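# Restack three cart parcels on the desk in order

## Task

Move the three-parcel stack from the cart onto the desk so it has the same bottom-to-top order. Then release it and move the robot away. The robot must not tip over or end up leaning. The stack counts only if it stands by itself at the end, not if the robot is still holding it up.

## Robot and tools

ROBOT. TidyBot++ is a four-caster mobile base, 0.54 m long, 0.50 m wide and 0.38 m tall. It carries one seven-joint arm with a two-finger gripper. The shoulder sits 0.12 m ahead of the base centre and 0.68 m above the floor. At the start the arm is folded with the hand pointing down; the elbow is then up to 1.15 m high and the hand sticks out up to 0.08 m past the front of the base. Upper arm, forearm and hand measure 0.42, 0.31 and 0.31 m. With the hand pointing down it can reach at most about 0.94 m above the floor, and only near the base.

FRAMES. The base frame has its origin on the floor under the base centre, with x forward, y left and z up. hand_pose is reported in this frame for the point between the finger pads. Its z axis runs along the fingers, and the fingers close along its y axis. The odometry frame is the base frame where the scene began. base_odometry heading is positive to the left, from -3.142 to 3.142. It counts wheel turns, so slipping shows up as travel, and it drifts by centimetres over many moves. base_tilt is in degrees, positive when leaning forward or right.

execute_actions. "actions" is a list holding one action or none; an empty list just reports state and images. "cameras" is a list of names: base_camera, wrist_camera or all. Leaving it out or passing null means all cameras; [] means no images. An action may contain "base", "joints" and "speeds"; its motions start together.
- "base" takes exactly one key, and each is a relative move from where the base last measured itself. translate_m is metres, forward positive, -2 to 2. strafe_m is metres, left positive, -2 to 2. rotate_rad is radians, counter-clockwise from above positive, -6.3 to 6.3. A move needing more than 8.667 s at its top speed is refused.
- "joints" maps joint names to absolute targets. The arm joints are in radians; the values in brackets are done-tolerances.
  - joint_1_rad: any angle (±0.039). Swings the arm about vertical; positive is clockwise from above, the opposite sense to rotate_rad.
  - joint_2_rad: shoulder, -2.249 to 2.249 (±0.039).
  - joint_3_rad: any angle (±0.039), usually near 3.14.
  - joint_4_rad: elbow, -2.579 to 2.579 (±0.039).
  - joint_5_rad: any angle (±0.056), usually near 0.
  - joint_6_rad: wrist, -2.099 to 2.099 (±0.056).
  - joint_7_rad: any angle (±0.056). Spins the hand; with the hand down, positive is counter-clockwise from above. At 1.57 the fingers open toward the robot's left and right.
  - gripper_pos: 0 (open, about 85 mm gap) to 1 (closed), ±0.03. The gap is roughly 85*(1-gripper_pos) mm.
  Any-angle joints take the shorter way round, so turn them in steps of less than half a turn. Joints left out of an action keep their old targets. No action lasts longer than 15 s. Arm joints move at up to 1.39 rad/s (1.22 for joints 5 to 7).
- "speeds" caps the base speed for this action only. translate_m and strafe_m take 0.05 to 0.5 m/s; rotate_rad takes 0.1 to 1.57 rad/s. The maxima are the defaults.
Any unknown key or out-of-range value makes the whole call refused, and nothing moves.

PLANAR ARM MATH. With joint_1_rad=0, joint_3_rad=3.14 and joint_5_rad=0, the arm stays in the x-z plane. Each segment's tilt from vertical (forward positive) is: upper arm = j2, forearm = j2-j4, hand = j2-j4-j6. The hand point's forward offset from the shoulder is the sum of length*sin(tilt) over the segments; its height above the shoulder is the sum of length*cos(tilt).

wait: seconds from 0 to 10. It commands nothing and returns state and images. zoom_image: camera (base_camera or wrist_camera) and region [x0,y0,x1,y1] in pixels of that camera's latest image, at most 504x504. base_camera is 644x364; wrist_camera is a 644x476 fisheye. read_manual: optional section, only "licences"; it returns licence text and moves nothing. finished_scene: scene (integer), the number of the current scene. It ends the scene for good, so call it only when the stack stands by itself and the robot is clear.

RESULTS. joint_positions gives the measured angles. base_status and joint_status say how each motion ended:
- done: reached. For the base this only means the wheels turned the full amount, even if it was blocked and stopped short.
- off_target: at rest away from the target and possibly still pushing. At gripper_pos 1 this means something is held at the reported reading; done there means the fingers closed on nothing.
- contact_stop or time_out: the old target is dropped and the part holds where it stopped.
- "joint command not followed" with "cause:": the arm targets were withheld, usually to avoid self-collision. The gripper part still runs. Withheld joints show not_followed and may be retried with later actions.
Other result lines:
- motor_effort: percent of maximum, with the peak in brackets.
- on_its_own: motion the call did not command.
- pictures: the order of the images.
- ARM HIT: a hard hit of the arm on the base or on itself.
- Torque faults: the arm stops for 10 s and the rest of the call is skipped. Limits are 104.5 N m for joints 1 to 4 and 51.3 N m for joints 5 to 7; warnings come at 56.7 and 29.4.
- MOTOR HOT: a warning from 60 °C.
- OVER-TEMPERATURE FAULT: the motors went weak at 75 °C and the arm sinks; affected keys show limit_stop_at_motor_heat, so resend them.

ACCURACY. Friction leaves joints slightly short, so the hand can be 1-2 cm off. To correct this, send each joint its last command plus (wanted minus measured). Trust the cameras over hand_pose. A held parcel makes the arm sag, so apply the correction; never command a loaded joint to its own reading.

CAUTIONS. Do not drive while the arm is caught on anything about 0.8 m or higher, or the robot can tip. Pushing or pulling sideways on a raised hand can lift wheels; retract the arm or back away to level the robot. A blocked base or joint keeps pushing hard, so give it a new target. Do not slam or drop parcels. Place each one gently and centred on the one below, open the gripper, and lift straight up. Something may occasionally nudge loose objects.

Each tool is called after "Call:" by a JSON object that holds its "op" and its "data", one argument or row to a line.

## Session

Call:
{"op": "execute_actions", "data": {
  "actions": [
    {"joints":{"joint_6_rad":-0.45,"joint_4_rad":-1.9,"joint_1_rad":0,"joint_3_rad":3.14,"joint_7_rad":1.57}}
  ]
}}

Scene clock: 1.87 s.
base_odometry: x=+0.000 y=+0.000 heading=+0.000 (m, m, rad; odometry frame)
base_tilt: forward=-0.4 right=+0.3 (deg)
base_status: not commanded
joint_positions: joint_1_rad=-0.015 joint_2_rad=-0.310 joint_3_rad=+3.157 joint_4_rad=-1.908 joint_5_rad=+0.057 joint_6_rad=-0.476 joint_7_rad=+1.563 gripper_pos=+0.000
joint_status: all done
motor_effort: joint_1_rad=-1(1) joint_2_rad=-9(9) joint_3_rad=+0(0) joint_4_rad=+22(22) joint_5_rad=+0(0) joint_6_rad=+10(11) joint_7_rad=+0(0) (%)
hand_pose: x=+0.5778 y=-0.0075 z=+0.9243 quat_wxyz=(+0.020, +0.861, +0.011, +0.509) (m; base frame)
pictures: base_camera, wrist_camera
Images, in order (width x height): base_camera 644x364, wrist_camera 644x476.

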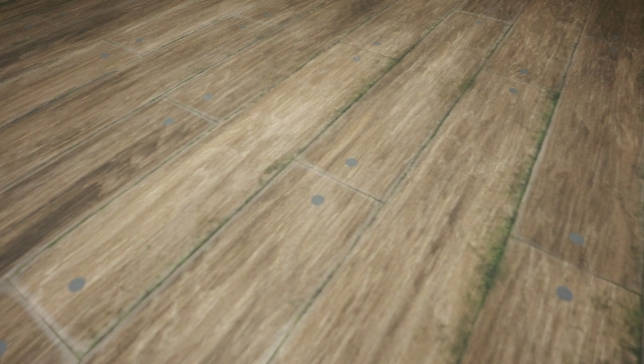

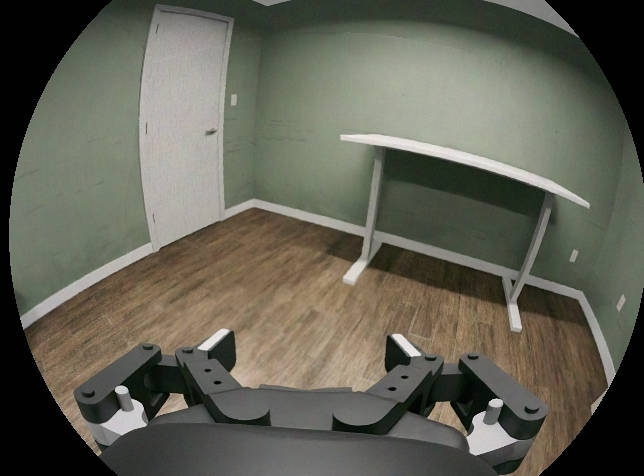

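Call:
{"op": "execute_actions", "data": {
  "actions": [
    {"base":{"rotate_rad":1.7},"joints":{"joint_5_rad":-0.03,"joint_3_rad":3.12,"joint_1_rad":0.02}}
  ]
}}

Scene clock: 4.43 s.
base_odometry: x=+0.000 y=+0.000 heading=+1.699 (m, m, rad; odometry frame)
base_tilt: forward=-0.4 right=+0.3 (deg)
base_status: done
joint_positions: joint_1_rad=+0.016 joint_2_rad=-0.310 joint_3_rad=+3.126 joint_4_rad=-1.908 joint_5_rad=+0.008 joint_6_rad=-0.476 joint_7_rad=+1.563 gripper_pos=+0.000
joint_status: all done
motor_effort: joint_1_rad=-1(1) joint_2_rad=-9(11) joint_3_rad=+0(1) joint_4_rad=+21(22) joint_5_rad=-1(0) joint_6_rad=+10(11) joint_7_rad=+0(0) (%)
hand_pose: x=+0.5774 y=+0.0005 z=+0.9240 quat_wxyz=(+0.004, +0.861, -0.001, +0.509) (m; base frame)
pictures: base_camera, wrist_camera
Images, in order (width x height): base_camera 644x364, wrist_camera 644x476.

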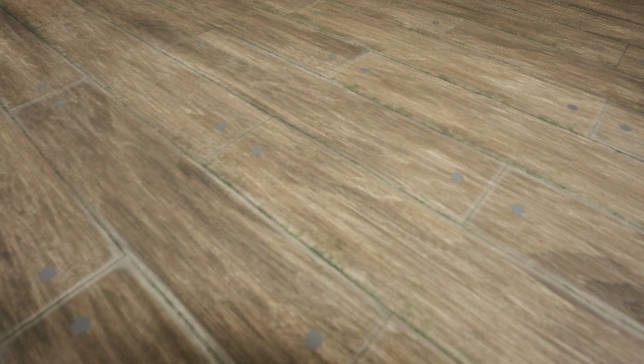

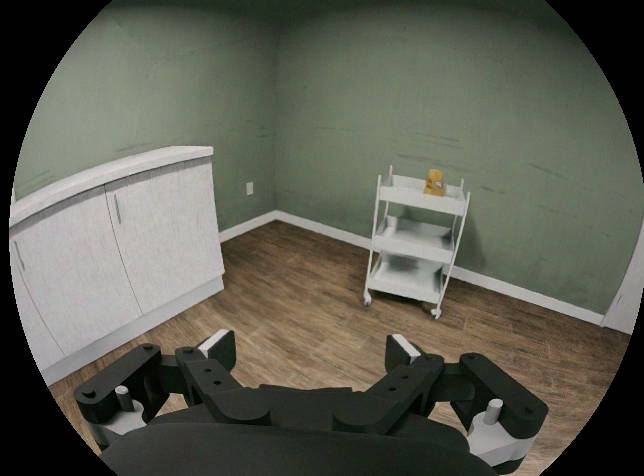

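Call:
{"op": "execute_actions", "data": {
  "actions": [
    {"base":{"rotate_rad":-0.4},"joints":{"joint_2_rad":-0.3,"joint_4_rad":-1.5,"joint_6_rad":-1.2}}
  ],
  "cameras": []
}}

Call:
{"op": "execute_actions", "data": {
  "actions": [
    {"base":{"translate_m":1.0}}
  ]
}}

Scene clock: 6.37 s.
base_odometry: x=+0.000 y=+0.000 heading=+1.300 (m, m, rad; odometry frame)
base_tilt: forward=-0.5 right=+0.2 (deg)
base_status: done
joint_positions: joint_1_rad=+0.019 joint_2_rad=-0.309 joint_3_rad=+3.125 joint_4_rad=-1.510 joint_5_rad=+0.008 joint_6_rad=-1.174 joint_7_rad=+1.563 gripper_pos=+0.000
joint_status: all done
motor_effort: joint_1_rad=+0(2) joint_2_rad=-7(9) joint_3_rad=+0(2) joint_4_rad=+19(22) joint_5_rad=+0(1) joint_6_rad=+8(11) joint_7_rad=+1(0) (%)
hand_pose: x=+0.4999 y=-0.0008 z=+0.9721 quat_wxyz=(+0.005, +0.927, -0.004, +0.374) (m; base frame)
pictures: none
No camera images: the call's "cameras" was empty. Leave "cameras" out to get every camera's image.

Scene clock: 9.80 s.
base_odometry: x=+0.268 y=+0.964 heading=+1.299 (m, m, rad; odometry frame)
base_tilt: forward=-0.5 right=+0.2 (deg)
base_status: done
joint_positions: joint_1_rad=+0.019 joint_2_rad=-0.299 joint_3_rad=+3.125 joint_4_rad=-1.509 joint_5_rad=+0.008 joint_6_rad=-1.175 joint_7_rad=+1.563 gripper_pos=+0.000
joint_status: not commanded
motor_effort: joint_1_rad=-1(0) joint_2_rad=-7(10) joint_3_rad=+0(1) joint_4_rad=+19(20) joint_5_rad=+0(0) joint_6_rad=+9(9) joint_7_rad=+0(0) (%)
hand_pose: x=+0.5028 y=-0.0008 z=+0.9686 quat_wxyz=(+0.005, +0.929, -0.004, +0.369) (m; base frame)
pictures: base_camera, wrist_camera
Images, in order (width x height): base_camera 644x364, wrist_camera 644x476.

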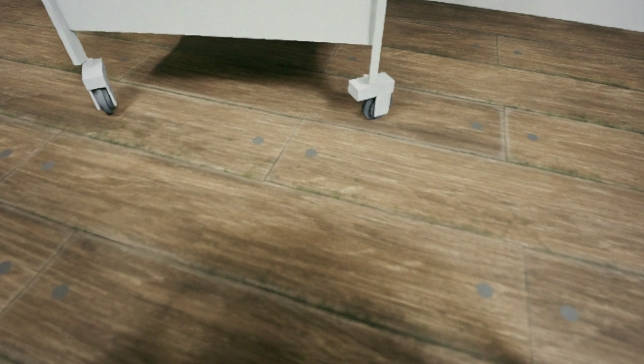

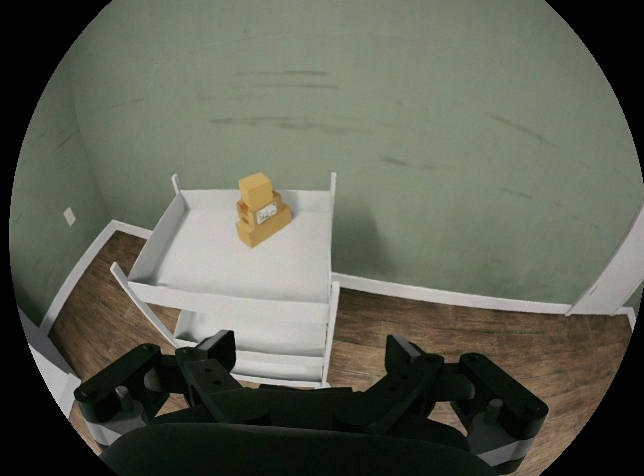

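Call:
{"op": "zoom_image", "data": {
  "camera": "wrist_camera",
  "region": [200,160,340,270]
}}

Region (200, 160, 340, 270) of wrist_camera's 644x476 image, scaled by 3.600; it fills the top 396 rows of this view, and the rest is white.

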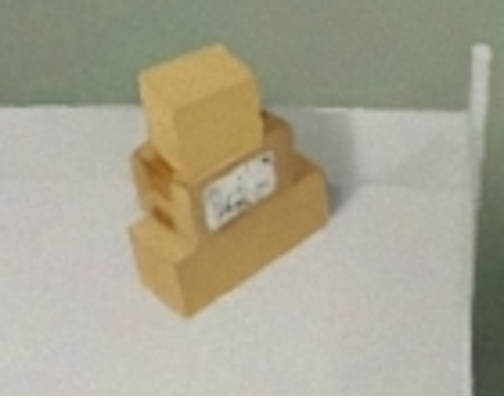

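Call:
{"op": "execute_actions", "data": {
  "actions": [
    {"base":{"rotate_rad":-0.76}}
  ],
  "cameras": []
}}

Call:
{"op": "execute_actions", "data": {
  "actions": [
    {"base":{"translate_m":-0.15}}
  ],
  "cameras": []
}}

Call:
{"op": "execute_actions", "data": {
  "actions": [
    {"base":{"strafe_m":0.76},"joints":{"joint_2_rad":-0.4,"joint_4_rad":-1.8,"joint_6_rad":-0.9}}
  ]
}}

Scene clock: 12.77 s.
base_odometry: x=+0.268 y=+0.964 heading=+0.540 (m, m, rad; odometry frame)
base_tilt: forward=-0.5 right=+0.3 (deg)
base_status: done
joint_positions: joint_1_rad=+0.019 joint_2_rad=-0.299 joint_3_rad=+3.125 joint_4_rad=-1.509 joint_5_rad=+0.007 joint_6_rad=-1.175 joint_7_rad=+1.563 gripper_pos=+0.000
joint_status: not commanded
motor_effort: joint_1_rad=-1(2) joint_2_rad=-7(8) joint_3_rad=+1(1) joint_4_rad=+19(20) joint_5_rad=+0(2) joint_6_rad=+9(9) joint_7_rad=+0(0) (%)
hand_pose: x=+0.5028 y=-0.0004 z=+0.9686 quat_wxyz=(+0.005, +0.929, -0.004, +0.369) (m; base frame)
pictures: none
No camera images: the call's "cameras" was empty. Leave "cameras" out to get every camera's image.

Scene clock: 14.23 s.
base_odometry: x=+0.139 y=+0.886 heading=+0.540 (m, m, rad; odometry frame)
base_tilt: forward=-0.5 right=+0.3 (deg)
base_status: done
joint_positions: joint_1_rad=+0.019 joint_2_rad=-0.306 joint_3_rad=+3.125 joint_4_rad=-1.508 joint_5_rad=+0.007 joint_6_rad=-1.175 joint_7_rad=+1.563 gripper_pos=+0.000
joint_status: not commanded
motor_effort: joint_1_rad=-1(1) joint_2_rad=-7(12) joint_3_rad=+0(1) joint_4_rad=+19(20) joint_5_rad=-1(0) joint_6_rad=+9(9) joint_7_rad=+1(0) (%)
hand_pose: x=+0.5007 y=-0.0003 z=+0.9716 quat_wxyz=(+0.005, +0.928, -0.004, +0.373) (m; base frame)
pictures: none
No camera images: the call's "cameras" was empty. Leave "cameras" out to get every camera's image.

Scene clock: 17.10 s.
base_odometry: x=-0.252 y=+1.538 heading=+0.540 (m, m, rad; odometry frame)
base_tilt: forward=-0.5 right=+0.3 (deg)
base_status: done
joint_positions: joint_1_rad=+0.019 joint_2_rad=-0.388 joint_3_rad=+3.125 joint_4_rad=-1.790 joint_5_rad=+0.006 joint_6_rad=-0.929 joint_7_rad=+1.563 gripper_pos=+0.000
joint_status: all done
motor_effort: joint_1_rad=+0(2) joint_2_rad=-5(8) joint_3_rad=+1(3) joint_4_rad=+21(21) joint_5_rad=+0(2) joint_6_rad=+9(9) joint_7_rad=+1(1) (%)
hand_pose: x=+0.4950 y=+0.0000 z=+0.9091 quat_wxyz=(+0.005, +0.919, -0.003, +0.394) (m; base frame)
pictures: base_camera, wrist_camera
Images, in order (width x height): base_camera 644x364, wrist_camera 644x476.

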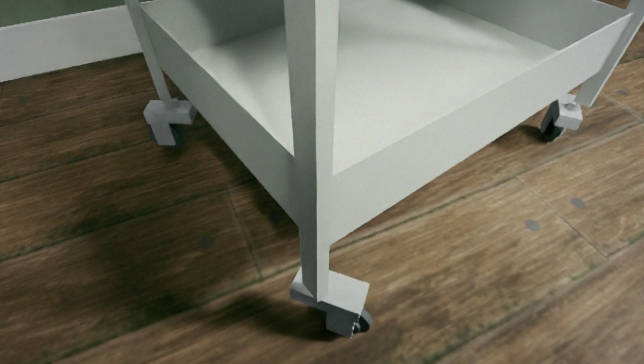

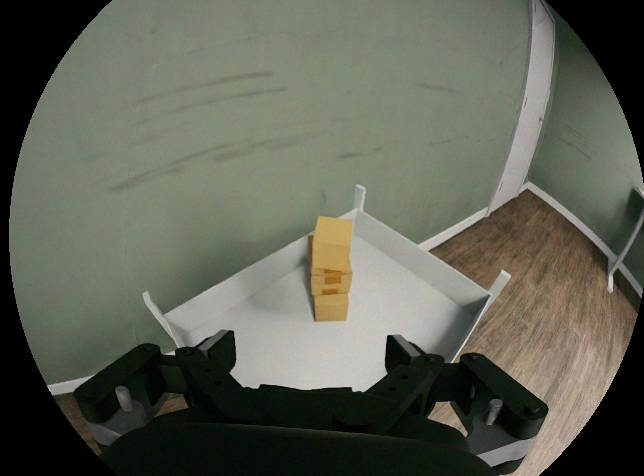

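Call:
{"op": "execute_actions", "data": {
  "actions": [
    {"base":{"strafe_m":-0.015},"joints":{"joint_2_rad":-0.128,"joint_4_rad":-2.25,"joint_6_rad":0.045}}
  ],
  "cameras": ["wrist_camera"]
}}

Scene clock: 19.17 s.
base_odometry: x=-0.244 y=+1.525 heading=+0.540 (m, m, rad; odometry frame)
base_tilt: forward=-0.4 right=+0.3 (deg)
base_status: done
joint_positions: joint_1_rad=+0.019 joint_2_rad=-0.135 joint_3_rad=+3.125 joint_4_rad=-2.241 joint_5_rad=+0.006 joint_6_rad=+0.018 joint_7_rad=+1.563 gripper_pos=+0.000
joint_status: all done
motor_effort: joint_1_rad=-1(0) joint_2_rad=-13(14) joint_3_rad=+0(2) joint_4_rad=+19(21) joint_5_rad=+0(0) joint_6_rad=+10(10) joint_7_rad=+0(0) (%)
hand_pose: x=+0.6034 y=+0.0006 z=+0.7845 quat_wxyz=(+0.001, +0.864, -0.001, +0.503) (m; base frame)
pictures: wrist_camera
Images, in order (width x height): wrist_camera 644x476.

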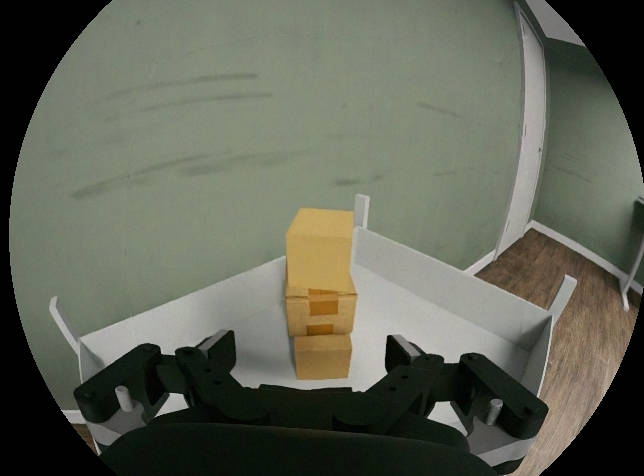

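Call:
{"op": "execute_actions", "data": {
  "actions": [
    {"base":{"strafe_m":-0.008},"joints":{"joint_2_rad":0.10,"joint_4_rad":-2.14,"joint_6_rad":0.19}}
  ],
  "cameras": ["wrist_camera"]
}}

Scene clock: 20.80 s.
base_odometry: x=-0.240 y=+1.518 heading=+0.540 (m, m, rad; odometry frame)
base_tilt: forward=-0.5 right=+0.3 (deg)
base_status: done
joint_positions: joint_1_rad=+0.019 joint_2_rad=+0.099 joint_3_rad=+3.125 joint_4_rad=-2.152 joint_5_rad=+0.006 joint_6_rad=+0.160 joint_7_rad=+1.563 gripper_pos=+0.000
joint_status: all done
motor_effort: joint_1_rad=-1(2) joint_2_rad=-20(21) joint_3_rad=+0(2) joint_4_rad=+18(19) joint_5_rad=-1(0) joint_6_rad=+10(9) joint_7_rad=+0(0) (%)
hand_pose: x=+0.6748 y=+0.0004 z=+0.7482 quat_wxyz=(-0.001, +0.865, -0.002, +0.502) (m; base frame)
pictures: wrist_camera
Images, in order (width x height): wrist_camera 644x476.

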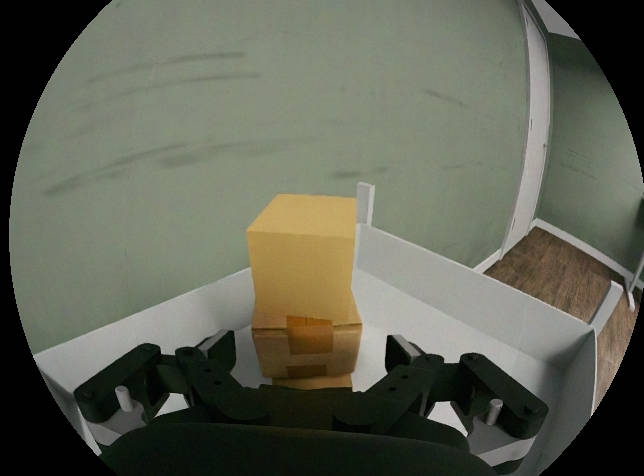

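Call:
{"op": "execute_actions", "data": {
  "actions": [
    {"base":{"translate_m":0.045},"speeds":{"translate_m":0.1},"joints":{"joint_2_rad":0.14,"joint_6_rad":0.22}}
  ]
}}

Scene clock: 21.93 s.
base_odometry: x=-0.201 y=+1.541 heading=+0.540 (m, m, rad; odometry frame)
base_tilt: forward=-0.4 right=+0.3 (deg)
base_status: done
joint_positions: joint_1_rad=+0.019 joint_2_rad=+0.138 joint_3_rad=+3.125 joint_4_rad=-2.149 joint_5_rad=+0.006 joint_6_rad=+0.192 joint_7_rad=+1.563 gripper_pos=+0.000
joint_status: all done
motor_effort: joint_1_rad=-1(1) joint_2_rad=-20(22) joint_3_rad=-1(1) joint_4_rad=+17(19) joint_5_rad=+0(0) joint_6_rad=+11(11) joint_7_rad=+0(1) (%)
hand_pose: x=+0.6831 y=+0.0004 z=+0.7363 quat_wxyz=(-0.001, +0.866, -0.002, +0.500) (m; base frame)
pictures: base_camera, wrist_camera
Images, in order (width x height): base_camera 644x364, wrist_camera 644x476.

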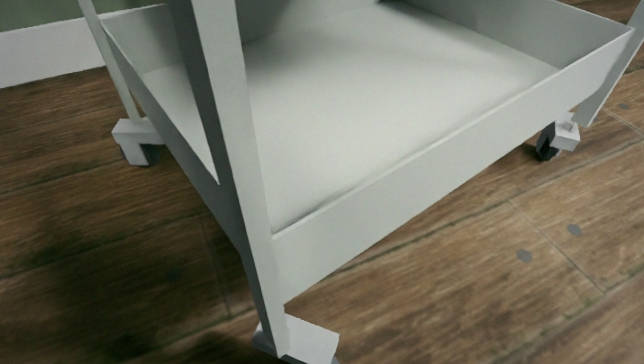

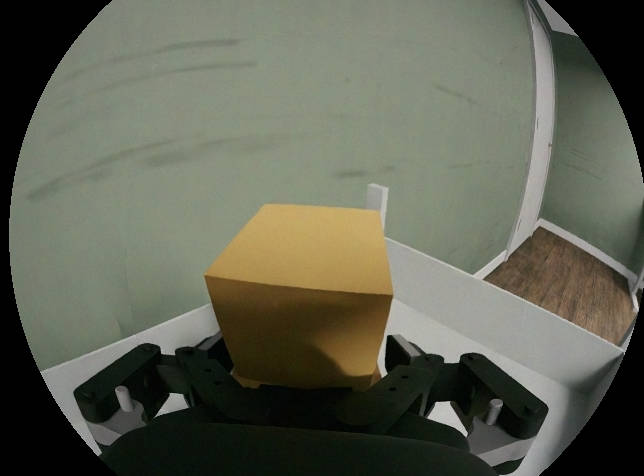

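Call:
{"op": "execute_actions", "data": {
  "actions": [
    {"base":{"translate_m":-0.015},"joints":{"joint_2_rad":0.165,"joint_6_rad":0.26}}
  ],
  "cameras": ["wrist_camera"]
}}

Call:
{"op": "execute_actions", "data": {
  "actions": [
    {"joints":{"gripper_pos":1}}
  ],
  "cameras": ["wrist_camera"]
}}

Scene clock: 23.07 s.
base_odometry: x=-0.214 y=+1.533 heading=+0.540 (m, m, rad; odometry frame)
base_tilt: forward=-0.4 right=+0.3 (deg)
base_status: done
joint_positions: joint_1_rad=+0.019 joint_2_rad=+0.158 joint_3_rad=+3.125 joint_4_rad=-2.147 joint_5_rad=+0.006 joint_6_rad=+0.231 joint_7_rad=+1.563 gripper_pos=+0.000
joint_status: all done
motor_effort: joint_1_rad=-1(1) joint_2_rad=-21(23) joint_3_rad=+0(1) joint_4_rad=+17(19) joint_5_rad=-1(0) joint_6_rad=+10(11) joint_7_rad=+1(0) (%)
hand_pose: x=+0.6910 y=+0.0004 z=+0.7367 quat_wxyz=(-0.002, +0.861, -0.002, +0.509) (m; base frame)
pictures: wrist_camera
Images, in order (width x height): wrist_camera 644x476.

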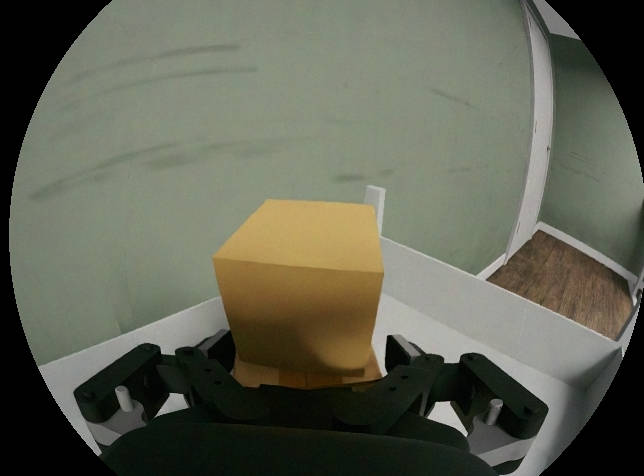

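Scene clock: 24.17 s.
base_odometry: x=-0.214 y=+1.533 heading=+0.540 (m, m, rad; odometry frame)
base_tilt: forward=-0.5 right=+0.3 (deg)
base_status: not commanded
joint_positions: joint_1_rad=+0.019 joint_2_rad=+0.158 joint_3_rad=+3.125 joint_4_rad=-2.146 joint_5_rad=+0.006 joint_6_rad=+0.235 joint_7_rad=+1.563 gripper_pos=+0.340
joint_status: gripper_pos off_target (ended at +0.340, target +1.000)
motor_effort: joint_1_rad=-1(0) joint_2_rad=-21(23) joint_3_rad=+0(0) joint_4_rad=+17(19) joint_5_rad=+0(1) joint_6_rad=+10(12) joint_7_rad=+0(0) (%)
hand_pose: x=+0.6921 y=+0.0004 z=+0.7381 quat_wxyz=(-0.002, +0.860, -0.002, +0.511) (m; base frame)
pictures: wrist_camera
Images, in order (width x height): wrist_camera 644x476.

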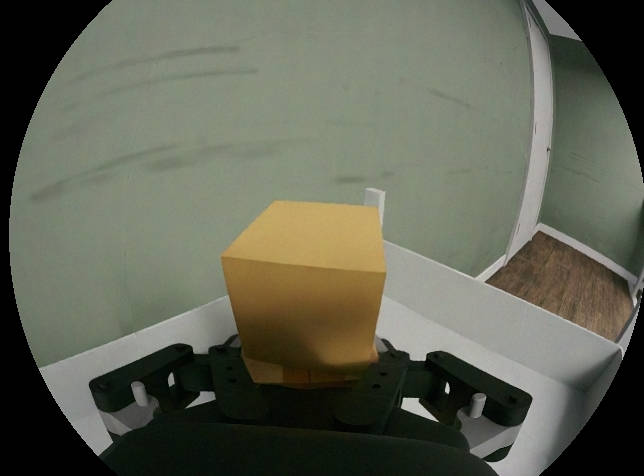

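Call:
{"op": "execute_actions", "data": {
  "actions": [
    {"joints":{"joint_4_rad":-1.83,"joint_6_rad":-0.10}}
  ],
  "cameras": ["wrist_camera"]
}}

Call:
{"op": "execute_actions", "data": {
  "actions": [
    {"joints":{"joint_4_rad":-1.25,"joint_6_rad":-0.68},"base":{"strafe_m":-0.73},"speeds":{"strafe_m":0.3}}
  ],
  "cameras": []
}}

Call:
{"op": "execute_actions", "data": {
  "actions": [
    {"joints":{"joint_4_rad":-0.63,"joint_6_rad":-1.30},"base":{"rotate_rad":-1.1},"speeds":{"rotate_rad":0.6}}
  ]
}}

Scene clock: 26.07 s.
base_odometry: x=-0.214 y=+1.533 heading=+0.540 (m, m, rad; odometry frame)
base_tilt: forward=-0.5 right=+0.3 (deg)
base_status: not commanded
joint_positions: joint_1_rad=+0.019 joint_2_rad=+0.167 joint_3_rad=+3.125 joint_4_rad=-1.847 joint_5_rad=+0.006 joint_6_rad=-0.079 joint_7_rad=+1.563 gripper_pos=+0.340
joint_status: all done
motor_effort: joint_1_rad=-1(0) joint_2_rad=-26(26) joint_3_rad=+0(0) joint_4_rad=+22(22) joint_5_rad=-1(1) joint_6_rad=+11(11) joint_7_rad=+0(0) (%)
hand_pose: x=+0.7424 y=-0.0005 z=+0.8067 quat_wxyz=(-0.001, +0.866, -0.003, +0.501) (m; base frame)
pictures: wrist_camera
Images, in order (width x height): wrist_camera 644x476.

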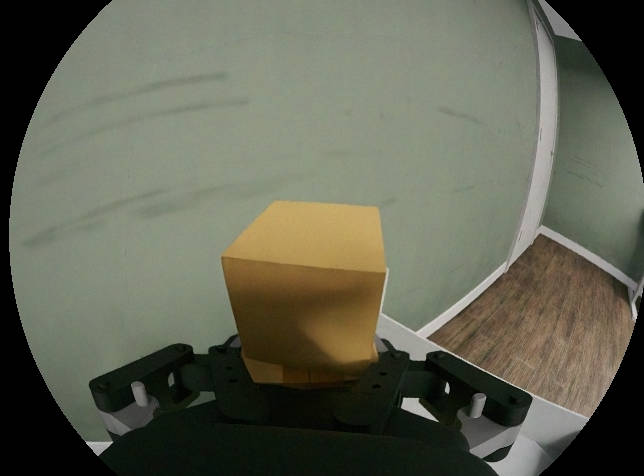

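Scene clock: 29.47 s.
base_odometry: x=+0.162 y=+0.907 heading=+0.540 (m, m, rad; odometry frame)
base_tilt: forward=-0.4 right=+0.3 (deg)
base_status: done
joint_positions: joint_1_rad=+0.021 joint_2_rad=+0.168 joint_3_rad=+3.124 joint_4_rad=-1.268 joint_5_rad=+0.006 joint_6_rad=-0.658 joint_7_rad=+1.563 gripper_pos=+0.340
joint_status: all done
motor_effort: joint_1_rad=-1(2) joint_2_rad=-27(28) joint_3_rad=-1(2) joint_4_rad=+23(24) joint_5_rad=-1(1) joint_6_rad=+11(13) joint_7_rad=+1(0) (%)
hand_pose: x=+0.7703 y=-0.0029 z=+0.9832 quat_wxyz=(+0.000, +0.866, -0.005, +0.500) (m; base frame)
pictures: none
No camera images: the call's "cameras" was empty. Leave "cameras" out to get every camera's image.

Scene clock: 31.97 s.
base_odometry: x=+0.162 y=+0.907 heading=-0.559 (m, m, rad; odometry frame)
base_tilt: forward=-0.4 right=+0.3 (deg)
base_status: done
joint_positions: joint_1_rad=+0.023 joint_2_rad=+0.171 joint_3_rad=+3.120 joint_4_rad=-0.647 joint_5_rad=+0.006 joint_6_rad=-1.278 joint_7_rad=+1.563 gripper_pos=+0.340
joint_status: all done
motor_effort: joint_1_rad=-1(3) joint_2_rad=-23(30) joint_3_rad=+0(3) joint_4_rad=+18(24) joint_5_rad=-1(2) joint_6_rad=+12(12) joint_7_rad=+0(0) (%)
hand_pose: x=+0.6892 y=-0.0032 z=+1.1550 quat_wxyz=(+0.000, +0.867, -0.006, +0.499) (m; base frame)
pictures: base_camera, wrist_camera
Images, in order (width x height): base_camera 644x364, wrist_camera 644x476.

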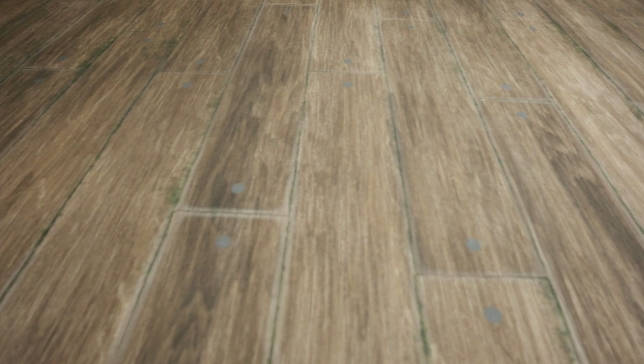

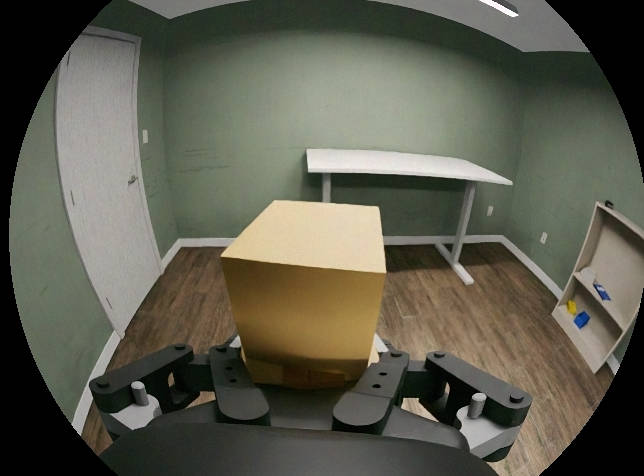

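Call:
{"op": "execute_actions", "data": {
  "actions": [
    {"base":{"strafe_m":-0.4},"speeds":{"strafe_m":0.3},"joints":{"joint_6_rad":-1.23}}
  ],
  "cameras": []
}}

Call:
{"op": "execute_actions", "data": {
  "actions": [
    {"base":{"translate_m":1.35},"speeds":{"translate_m":0.35}}
  ]
}}

Scene clock: 34.53 s.
base_odometry: x=-0.051 y=+0.568 heading=-0.560 (m, m, rad; odometry frame)
base_tilt: forward=-0.4 right=+0.3 (deg)
base_status: done
joint_positions: joint_1_rad=+0.022 joint_2_rad=+0.171 joint_3_rad=+3.120 joint_4_rad=-0.647 joint_5_rad=+0.005 joint_6_rad=-1.263 joint_7_rad=+1.563 gripper_pos=+0.340
joint_status: all done
motor_effort: joint_1_rad=-1(2) joint_2_rad=-23(25) joint_3_rad=+0(2) joint_4_rad=+18(19) joint_5_rad=+0(2) joint_6_rad=+11(11) joint_7_rad=+0(1) (%)
hand_pose: x=+0.6915 y=-0.0024 z=+1.1590 quat_wxyz=(-0.001, +0.863, -0.005, +0.505) (m; base frame)
pictures: none
No camera images: the call's "cameras" was empty. Leave "cameras" out to get every camera's image.

Scene clock: 39.43 s.
base_odometry: x=+1.093 y=-0.150 heading=-0.560 (m, m, rad; odometry frame)
base_tilt: forward=-0.4 right=+0.3 (deg)
base_status: done
joint_positions: joint_1_rad=+0.022 joint_2_rad=+0.176 joint_3_rad=+3.120 joint_4_rad=-0.646 joint_5_rad=+0.005 joint_6_rad=-1.262 joint_7_rad=+1.563 gripper_pos=+0.340
joint_status: not commanded
motor_effort: joint_1_rad=-1(2) joint_2_rad=-23(26) joint_3_rad=-1(1) joint_4_rad=+19(19) joint_5_rad=-1(2) joint_6_rad=+11(12) joint_7_rad=+0(1) (%)
hand_pose: x=+0.6938 y=-0.0024 z=+1.1573 quat_wxyz=(-0.001, +0.863, -0.005, +0.504) (m; base frame)
pictures: base_camera, wrist_camera
Images, in order (width x height): base_camera 644x364, wrist_camera 644x476.

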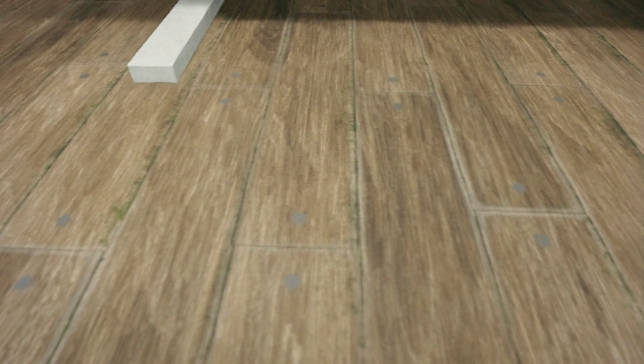

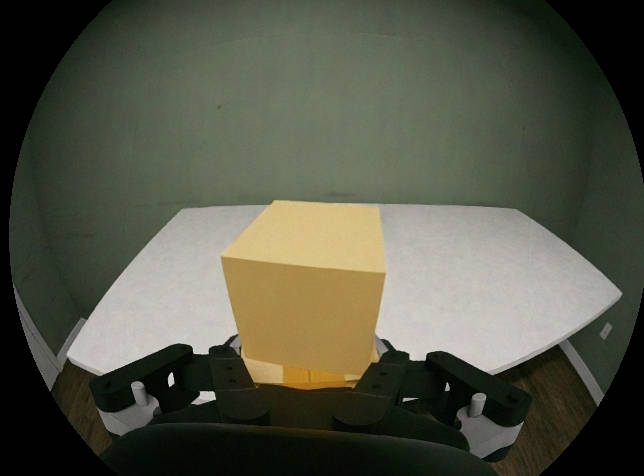

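Call:
{"op": "execute_actions", "data": {
  "actions": [
    {"base":{"translate_m":0.17},"speeds":{"translate_m":0.2}}
  ],
  "cameras": []
}}

Call:
{"op": "execute_actions", "data": {
  "actions": [
    {"joints":{"joint_4_rad":-0.9,"joint_6_rad":-0.965}}
  ],
  "cameras": []
}}

Call:
{"op": "execute_actions", "data": {
  "actions": [
    {"joints":{"joint_4_rad":-1.05,"joint_6_rad":-0.815}}
  ],
  "cameras": ["wrist_camera"]
}}

Scene clock: 42.53 s.
base_odometry: x=+1.237 y=-0.240 heading=-0.560 (m, m, rad; odometry frame)
base_tilt: forward=-0.4 right=+0.3 (deg)
base_status: done
joint_positions: joint_1_rad=+0.022 joint_2_rad=+0.175 joint_3_rad=+3.120 joint_4_rad=-0.645 joint_5_rad=+0.005 joint_6_rad=-1.262 joint_7_rad=+1.563 gripper_pos=+0.340
joint_status: not commanded
motor_effort: joint_1_rad=-1(2) joint_2_rad=-23(26) joint_3_rad=+0(1) joint_4_rad=+18(19) joint_5_rad=-1(1) joint_6_rad=+12(12) joint_7_rad=+0(0) (%)
hand_pose: x=+0.6933 y=-0.0024 z=+1.1583 quat_wxyz=(-0.001, +0.863, -0.005, +0.505) (m; base frame)
pictures: none
No camera images: the call's "cameras" was empty. Leave "cameras" out to get every camera's image.

Scene clock: 43.87 s.
base_odometry: x=+1.237 y=-0.240 heading=-0.560 (m, m, rad; odometry frame)
base_tilt: forward=-0.4 right=+0.3 (deg)
base_status: not commanded
joint_positions: joint_1_rad=+0.022 joint_2_rad=+0.177 joint_3_rad=+3.120 joint_4_rad=-0.902 joint_5_rad=+0.005 joint_6_rad=-1.003 joint_7_rad=+1.563 gripper_pos=+0.340
joint_status: all done
motor_effort: joint_1_rad=+0(1) joint_2_rad=-25(27) joint_3_rad=+0(0) joint_4_rad=+21(22) joint_5_rad=+0(0) joint_6_rad=+11(11) joint_7_rad=+1(0) (%)
hand_pose: x=+0.7413 y=-0.0020 z=+1.0926 quat_wxyz=(-0.001, +0.863, -0.005, +0.506) (m; base frame)
pictures: none
No camera images: the call's "cameras" was empty. Leave "cameras" out to get every camera's image.

Scene clock: 44.93 s.
base_odometry: x=+1.237 y=-0.240 heading=-0.560 (m, m, rad; odometry frame)
base_tilt: forward=-0.4 right=+0.3 (deg)
base_status: not commanded
joint_positions: joint_1_rad=+0.022 joint_2_rad=+0.177 joint_3_rad=+3.120 joint_4_rad=-1.053 joint_5_rad=+0.005 joint_6_rad=-0.853 joint_7_rad=+1.563 gripper_pos=+0.340
joint_status: all done
motor_effort: joint_1_rad=-1(1) joint_2_rad=-27(28) joint_3_rad=+0(0) joint_4_rad=+22(24) joint_5_rad=-1(0) joint_6_rad=+12(12) joint_7_rad=+0(0) (%)
hand_pose: x=+0.7605 y=-0.0018 z=+1.0484 quat_wxyz=(-0.001, +0.863, -0.004, +0.505) (m; base frame)
pictures: wrist_camera
Images, in order (width x height): wrist_camera 644x476.

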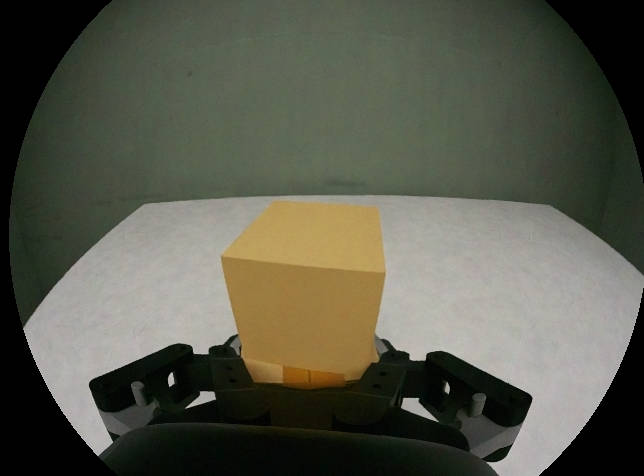

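Call:
{"op": "execute_actions", "data": {
  "actions": [
    {"joints":{"joint_4_rad":-1.11,"joint_6_rad":-0.755}}
  ],
  "cameras": []
}}

Call:
{"op": "execute_actions", "data": {
  "actions": [
    {"joints":{"joint_4_rad":-1.16,"joint_6_rad":-0.705}}
  ],
  "cameras": []
}}

Call:
{"op": "execute_actions", "data": {
  "actions": [
    {"joints":{"joint_4_rad":-1.21,"joint_6_rad":-0.655}}
  ],
  "cameras": []
}}

Scene clock: 46.13 s.
base_odometry: x=+1.237 y=-0.240 heading=-0.560 (m, m, rad; odometry frame)
base_tilt: forward=-0.4 right=+0.3 (deg)
base_status: not commanded
joint_positions: joint_1_rad=+0.022 joint_2_rad=+0.177 joint_3_rad=+3.120 joint_4_rad=-1.111 joint_5_rad=+0.005 joint_6_rad=-0.793 joint_7_rad=+1.563 gripper_pos=+0.340
joint_status: all done
motor_effort: joint_1_rad=-1(1) joint_2_rad=-27(29) joint_3_rad=+0(1) joint_4_rad=+22(24) joint_5_rad=+0(0) joint_6_rad=+11(11) joint_7_rad=+0(0) (%)
hand_pose: x=+0.7664 y=-0.0016 z=+1.0315 quat_wxyz=(-0.001, +0.863, -0.004, +0.506) (m; base frame)
pictures: none
No camera images: the call's "cameras" was empty. Leave "cameras" out to get every camera's image.

Scene clock: 46.90 s.
base_odometry: x=+1.237 y=-0.240 heading=-0.560 (m, m, rad; odometry frame)
base_tilt: forward=-0.4 right=+0.3 (deg)
base_status: not commanded
joint_positions: joint_1_rad=+0.022 joint_2_rad=+0.177 joint_3_rad=+3.120 joint_4_rad=-1.161 joint_5_rad=+0.005 joint_6_rad=-0.743 joint_7_rad=+1.563 gripper_pos=+0.340
joint_status: all done
motor_effort: joint_1_rad=-1(1) joint_2_rad=-27(29) joint_3_rad=-1(0) joint_4_rad=+23(23) joint_5_rad=+0(0) joint_6_rad=+11(12) joint_7_rad=+0(1) (%)
hand_pose: x=+0.7705 y=-0.0015 z=+1.0165 quat_wxyz=(-0.001, +0.863, -0.004, +0.506) (m; base frame)
pictures: none
No camera images: the call's "cameras" was empty. Leave "cameras" out to get every camera's image.

Scene clock: 47.67 s.
base_odometry: x=+1.237 y=-0.240 heading=-0.560 (m, m, rad; odometry frame)
base_tilt: forward=-0.4 right=+0.2 (deg)
base_status: not commanded
joint_positions: joint_1_rad=+0.022 joint_2_rad=+0.177 joint_3_rad=+3.120 joint_4_rad=-1.211 joint_5_rad=+0.005 joint_6_rad=-0.693 joint_7_rad=+1.563 gripper_pos=+0.340
joint_status: all done
motor_effort: joint_1_rad=-1(0) joint_2_rad=-28(29) joint_3_rad=-1(0) joint_4_rad=+23(24) joint_5_rad=+0(1) joint_6_rad=+11(13) joint_7_rad=+0(0) (%)
hand_pose: x=+0.7737 y=-0.0014 z=+1.0010 quat_wxyz=(-0.001, +0.863, -0.004, +0.506) (m; base frame)
pictures: none
No camera images: the call's "cameras" was empty. Leave "cameras" out to get every camera's image.

Call:
{"op": "execute_actions", "data": {
  "actions": [
    {"joints":{"joint_4_rad":-1.26,"joint_6_rad":-0.605}}
  ],
  "cameras": []
}}

Call:
{"op": "execute_actions", "data": {
  "actions": [
    {"joints":{"joint_4_rad":-1.31,"joint_6_rad":-0.555}}
  ],
  "cameras": []
}}

Scene clock: 48.77 s.
base_odometry: x=+1.237 y=-0.240 heading=-0.560 (m, m, rad; odometry frame)
base_tilt: forward=-0.4 right=+0.3 (deg)
base_status: not commanded
joint_positions: joint_1_rad=+0.022 joint_2_rad=+0.177 joint_3_rad=+3.120 joint_4_rad=-1.261 joint_5_rad=+0.005 joint_6_rad=-0.643 joint_7_rad=+1.563 gripper_pos=+0.340
joint_status: all done
motor_effort: joint_1_rad=-1(1) joint_2_rad=-28(29) joint_3_rad=+0(0) joint_4_rad=+23(24) joint_5_rad=-1(1) joint_6_rad=+12(12) joint_7_rad=+1(0) (%)
hand_pose: x=+0.7762 y=-0.0013 z=+0.9853 quat_wxyz=(-0.001, +0.863, -0.004, +0.506) (m; base frame)
pictures: none
No camera images: the call's "cameras" was empty. Leave "cameras" out to get every camera's image.

Scene clock: 49.50 s.
base_odometry: x=+1.237 y=-0.240 heading=-0.560 (m, m, rad; odometry frame)
base_tilt: forward=-0.5 right=+0.3 (deg)
base_status: not commanded
joint_positions: joint_1_rad=+0.022 joint_2_rad=+0.177 joint_3_rad=+3.120 joint_4_rad=-1.307 joint_5_rad=+0.005 joint_6_rad=-0.588 joint_7_rad=+1.563 gripper_pos=+0.340
joint_status: all done
motor_effort: joint_1_rad=-1(0) joint_2_rad=-29(30) joint_3_rad=+0(0) joint_4_rad=+23(23) joint_5_rad=-1(1) joint_6_rad=+12(13) joint_7_rad=+1(1) (%)
hand_pose: x=+0.7790 y=-0.0012 z=+0.9736 quat_wxyz=(-0.001, +0.860, -0.004, +0.510) (m; base frame)
pictures: none
No camera images: the call's "cameras" was empty. Leave "cameras" out to get every camera's image.

Call:
{"op": "execute_actions", "data": {
  "actions": [
    {"joints":{"gripper_pos":0}}
  ],
  "cameras": ["wrist_camera"]
}}

Call:
{"op": "execute_actions", "data": {
  "actions": [
    {"base":{"translate_m":-1.52}}
  ],
  "cameras": ["wrist_camera"]
}}

Call:
{"op": "execute_actions", "data": {
  "actions": [
    {"base":{"strafe_m":0.4},"joints":{"joint_2_rad":0.12,"joint_4_rad":-1.45,"joint_6_rad":-0.96}}
  ],
  "cameras": []
}}

Call:
{"op": "execute_actions", "data": {
  "actions": [
    {"base":{"rotate_rad":1.1}}
  ],
  "cameras": []
}}

Call:
{"op": "execute_actions", "data": {
  "actions": [
    {"base":{"strafe_m":0.73}}
  ]
}}

Scene clock: 51.00 s.
base_odometry: x=+1.237 y=-0.240 heading=-0.560 (m, m, rad; odometry frame)
base_tilt: forward=-0.4 right=+0.2 (deg)
base_status: not commanded
joint_positions: joint_1_rad=+0.022 joint_2_rad=+0.173 joint_3_rad=+3.120 joint_4_rad=-1.308 joint_5_rad=+0.005 joint_6_rad=-0.585 joint_7_rad=+1.563 gripper_pos=+0.000
joint_status: all done
motor_effort: joint_1_rad=-1(1) joint_2_rad=-26(28) joint_3_rad=+0(1) joint_4_rad=+21(23) joint_5_rad=+0(0) joint_6_rad=+10(11) joint_7_rad=+1(0) (%)
hand_pose: x=+0.7783 y=-0.0012 z=+0.9766 quat_wxyz=(-0.001, +0.859, -0.004, +0.512) (m; base frame)
pictures: wrist_camera
Images, in order (width x height): wrist_camera 644x476.

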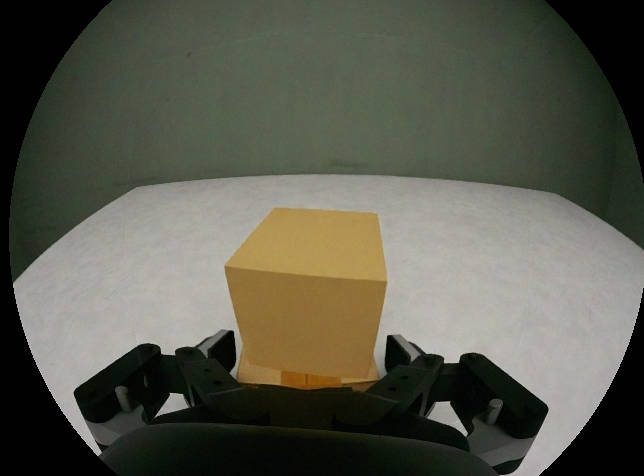

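Scene clock: 55.47 s.
base_odometry: x=-0.051 y=+0.568 heading=-0.560 (m, m, rad; odometry frame)
base_tilt: forward=-0.4 right=+0.3 (deg)
base_status: done
joint_positions: joint_1_rad=+0.022 joint_2_rad=+0.164 joint_3_rad=+3.120 joint_4_rad=-1.308 joint_5_rad=+0.004 joint_6_rad=-0.580 joint_7_rad=+1.563 gripper_pos=+0.000
joint_status: not commanded
motor_effort: joint_1_rad=-1(3) joint_2_rad=-26(31) joint_3_rad=-1(3) joint_4_rad=+22(23) joint_5_rad=+0(0) joint_6_rad=+10(10) joint_7_rad=+0(1) (%)
hand_pose: x=+0.7762 y=-0.0006 z=+0.9840 quat_wxyz=(-0.002, +0.855, -0.003, +0.518) (m; base frame)
pictures: wrist_camera
Images, in order (width x height): wrist_camera 644x476.

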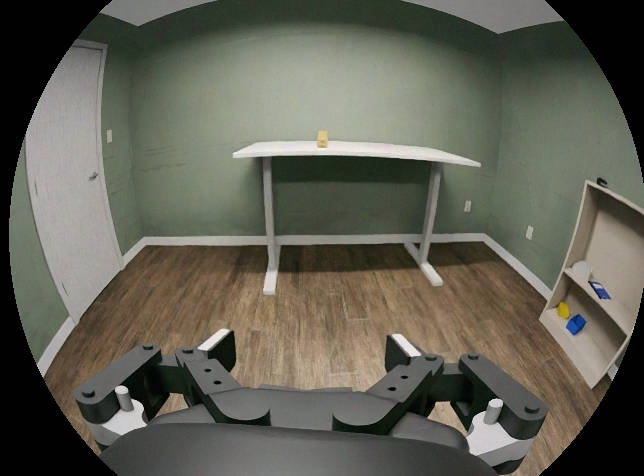

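Scene clock: 57.60 s.
base_odometry: x=+0.162 y=+0.907 heading=-0.560 (m, m, rad; odometry frame)
base_tilt: forward=-0.4 right=+0.3 (deg)
base_status: done
joint_positions: joint_1_rad=+0.017 joint_2_rad=+0.130 joint_3_rad=+3.119 joint_4_rad=-1.451 joint_5_rad=+0.004 joint_6_rad=-0.944 joint_7_rad=+1.563 gripper_pos=+0.000
joint_status: all done
motor_effort: joint_1_rad=+0(3) joint_2_rad=-23(26) joint_3_rad=+0(2) joint_4_rad=+20(23) joint_5_rad=+0(0) joint_6_rad=+8(12) joint_7_rad=+1(0) (%)
hand_pose: x=+0.6676 y=+0.0029 z=+0.8419 quat_wxyz=(-0.001, +0.953, -0.001, +0.303) (m; base frame)
pictures: none
No camera images: the call's "cameras" was empty. Leave "cameras" out to get every camera's image.

Scene clock: 59.73 s.
base_odometry: x=+0.162 y=+0.907 heading=+0.539 (m, m, rad; odometry frame)
base_tilt: forward=-0.4 right=+0.3 (deg)
base_status: done
joint_positions: joint_1_rad=+0.013 joint_2_rad=+0.130 joint_3_rad=+3.114 joint_4_rad=-1.451 joint_5_rad=+0.004 joint_6_rad=-0.944 joint_7_rad=+1.563 gripper_pos=+0.000
joint_status: not commanded
motor_effort: joint_1_rad=-1(3) joint_2_rad=-22(25) joint_3_rad=+0(3) joint_4_rad=+20(21) joint_5_rad=-1(2) joint_6_rad=+8(7) joint_7_rad=+0(0) (%)
hand_pose: x=+0.6675 y=+0.0077 z=+0.8420 quat_wxyz=(-0.003, +0.953, +0.003, +0.304) (m; base frame)
pictures: none
No camera images: the call's "cameras" was empty. Leave "cameras" out to get every camera's image.

Scene clock: 62.53 s.
base_odometry: x=-0.214 y=+1.533 heading=+0.540 (m, m, rad; odometry frame)
base_tilt: forward=-0.4 right=+0.3 (deg)
base_status: done
joint_positions: joint_1_rad=+0.016 joint_2_rad=+0.130 joint_3_rad=+3.115 joint_4_rad=-1.451 joint_5_rad=+0.004 joint_6_rad=-0.944 joint_7_rad=+1.563 gripper_pos=+0.000
joint_status: not commanded
motor_effort: joint_1_rad=+0(3) joint_2_rad=-23(24) joint_3_rad=+0(2) joint_4_rad=+20(20) joint_5_rad=+0(1) joint_6_rad=+8(8) joint_7_rad=+0(0) (%)
hand_pose: x=+0.6675 y=+0.0055 z=+0.8421 quat_wxyz=(-0.002, +0.953, +0.001, +0.304) (m; base frame)
pictures: base_camera, wrist_camera
Images, in order (width x height): base_camera 644x364, wrist_camera 644x476.

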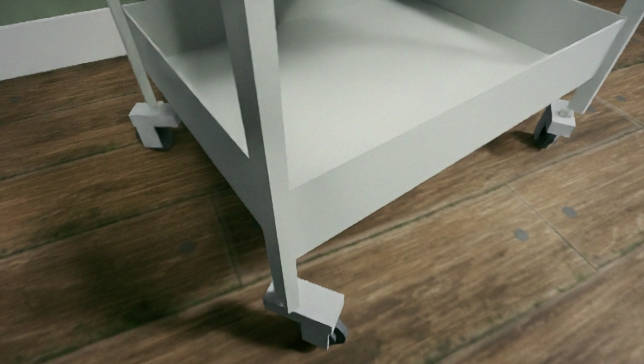

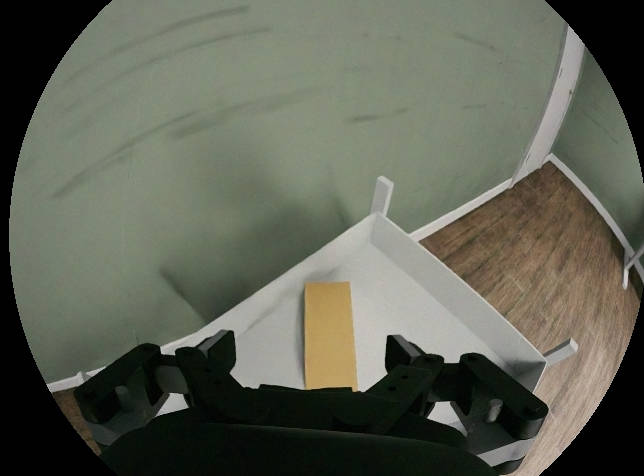

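Call:
{"op": "execute_actions", "data": {
  "actions": [
    {"base":{"strafe_m":-0.014},"joints":{"joint_2_rad":0.27,"joint_4_rad":-1.65,"joint_6_rad":-0.545}}
  ],
  "cameras": ["wrist_camera"]
}}

Scene clock: 64.27 s.
base_odometry: x=-0.207 y=+1.520 heading=+0.540 (m, m, rad; odometry frame)
base_tilt: forward=-0.4 right=+0.3 (deg)
base_status: done
joint_positions: joint_1_rad=+0.022 joint_2_rad=+0.274 joint_3_rad=+3.118 joint_4_rad=-1.648 joint_5_rad=+0.004 joint_6_rad=-0.574 joint_7_rad=+1.563 gripper_pos=+0.000
joint_status: all done
motor_effort: joint_1_rad=+0(3) joint_2_rad=-27(31) joint_3_rad=+0(3) joint_4_rad=+19(21) joint_5_rad=+0(1) joint_6_rad=+8(8) joint_7_rad=+1(1) (%)
hand_pose: x=+0.7151 y=+0.0012 z=+0.7304 quat_wxyz=(-0.003, +0.948, -0.003, +0.318) (m; base frame)
pictures: wrist_camera
Images, in order (width x height): wrist_camera 644x476.

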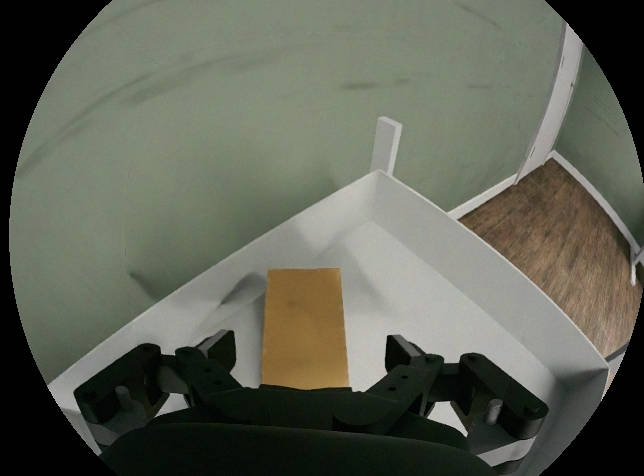

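Call:
{"op": "execute_actions", "data": {
  "actions": [
    {"base":{"strafe_m":0.006}}
  ],
  "cameras": []
}}

Call:
{"op": "execute_actions", "data": {
  "actions": [
    {"base":{"translate_m":0.02},"joints":{"joint_4_rad":-1.80,"joint_6_rad":-0.395}}
  ],
  "cameras": ["wrist_camera"]
}}

Call:
{"op": "execute_actions", "data": {
  "actions": [
    {"joints":{"gripper_pos":1}}
  ],
  "cameras": []
}}

Call:
{"op": "execute_actions", "data": {
  "actions": [
    {"joints":{"joint_2_rad":0.128,"joint_4_rad":-1.55,"joint_6_rad":-0.85}}
  ],
  "cameras": ["wrist_camera"]
}}

Scene clock: 65.43 s.
base_odometry: x=-0.210 y=+1.526 heading=+0.541 (m, m, rad; odometry frame)
base_tilt: forward=-0.4 right=+0.2 (deg)
base_status: done
joint_positions: joint_1_rad=+0.020 joint_2_rad=+0.274 joint_3_rad=+3.118 joint_4_rad=-1.648 joint_5_rad=+0.004 joint_6_rad=-0.574 joint_7_rad=+1.563 gripper_pos=+0.000
joint_status: not commanded
motor_effort: joint_1_rad=-1(3) joint_2_rad=-27(27) joint_3_rad=+0(3) joint_4_rad=+19(19) joint_5_rad=+0(1) joint_6_rad=+8(8) joint_7_rad=+0(0) (%)
hand_pose: x=+0.7151 y=+0.0021 z=+0.7304 quat_wxyz=(-0.003, +0.948, -0.002, +0.318) (m; base frame)
pictures: none
No camera images: the call's "cameras" was empty. Leave "cameras" out to get every camera's image.

Scene clock: 66.50 s.
base_odometry: x=-0.193 y=+1.536 heading=+0.541 (m, m, rad; odometry frame)
base_tilt: forward=-0.4 right=+0.3 (deg)
base_status: done
joint_positions: joint_1_rad=+0.020 joint_2_rad=+0.272 joint_3_rad=+3.118 joint_4_rad=-1.795 joint_5_rad=+0.004 joint_6_rad=-0.425 joint_7_rad=+1.563 gripper_pos=+0.000
joint_status: all done
motor_effort: joint_1_rad=-1(2) joint_2_rad=-26(28) joint_3_rad=+0(2) joint_4_rad=+18(20) joint_5_rad=-1(1) joint_6_rad=+7(8) joint_7_rad=+0(0) (%)
hand_pose: x=+0.6964 y=+0.0024 z=+0.6895 quat_wxyz=(-0.003, +0.948, -0.002, +0.319) (m; base frame)
pictures: wrist_camera
Images, in order (width x height): wrist_camera 644x476.

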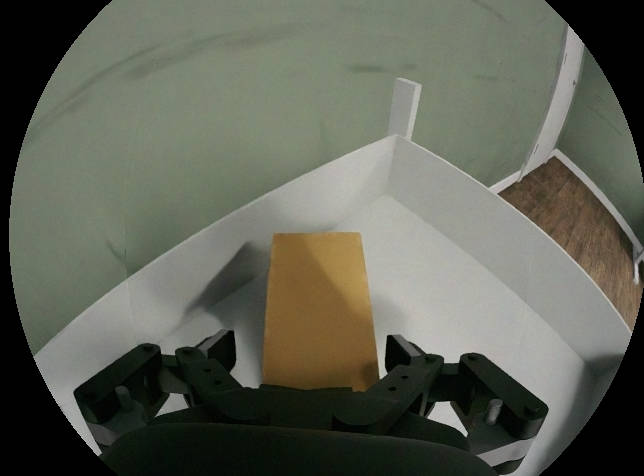

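Scene clock: 67.60 s.
base_odometry: x=-0.193 y=+1.536 heading=+0.541 (m, m, rad; odometry frame)
base_tilt: forward=-0.4 right=+0.3 (deg)
base_status: not commanded
joint_positions: joint_1_rad=+0.020 joint_2_rad=+0.270 joint_3_rad=+3.118 joint_4_rad=-1.796 joint_5_rad=+0.004 joint_6_rad=-0.423 joint_7_rad=+1.563 gripper_pos=+0.442
joint_status: gripper_pos off_target (ended at +0.442, target +1.000)
motor_effort: joint_1_rad=-1(3) joint_2_rad=-26(28) joint_3_rad=-1(2) joint_4_rad=+18(20) joint_5_rad=+0(2) joint_6_rad=+8(9) joint_7_rad=+1(0) (%)
hand_pose: x=+0.6965 y=+0.0024 z=+0.6904 quat_wxyz=(-0.003, +0.947, -0.002, +0.320) (m; base frame)
pictures: none
No camera images: the call's "cameras" was empty. Leave "cameras" out to get every camera's image.

Scene clock: 69.07 s.
base_odometry: x=-0.193 y=+1.536 heading=+0.541 (m, m, rad; odometry frame)
base_tilt: forward=-0.5 right=+0.3 (deg)
base_status: not commanded
joint_positions: joint_1_rad=+0.020 joint_2_rad=+0.131 joint_3_rad=+3.118 joint_4_rad=-1.560 joint_5_rad=+0.004 joint_6_rad=-0.826 joint_7_rad=+1.563 gripper_pos=+0.442
joint_status: all done
motor_effort: joint_1_rad=-1(1) joint_2_rad=-24(28) joint_3_rad=-1(0) joint_4_rad=+21(21) joint_5_rad=-1(1) joint_6_rad=+9(9) joint_7_rad=+1(0) (%)
hand_pose: x=+0.6679 y=+0.0019 z=+0.8089 quat_wxyz=(-0.001, +0.952, -0.002, +0.307) (m; base frame)
pictures: wrist_camera
Images, in order (width x height): wrist_camera 644x476.

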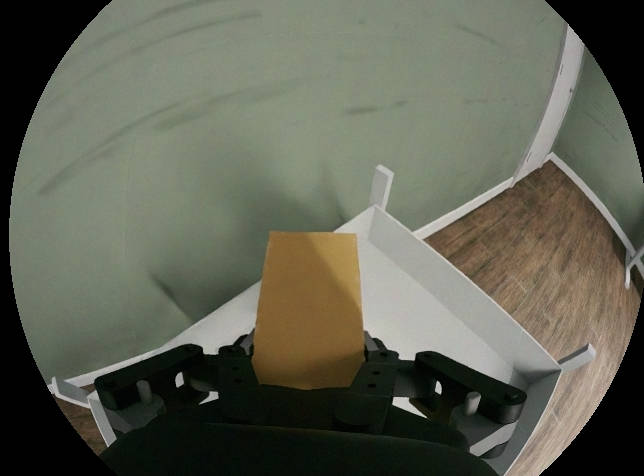

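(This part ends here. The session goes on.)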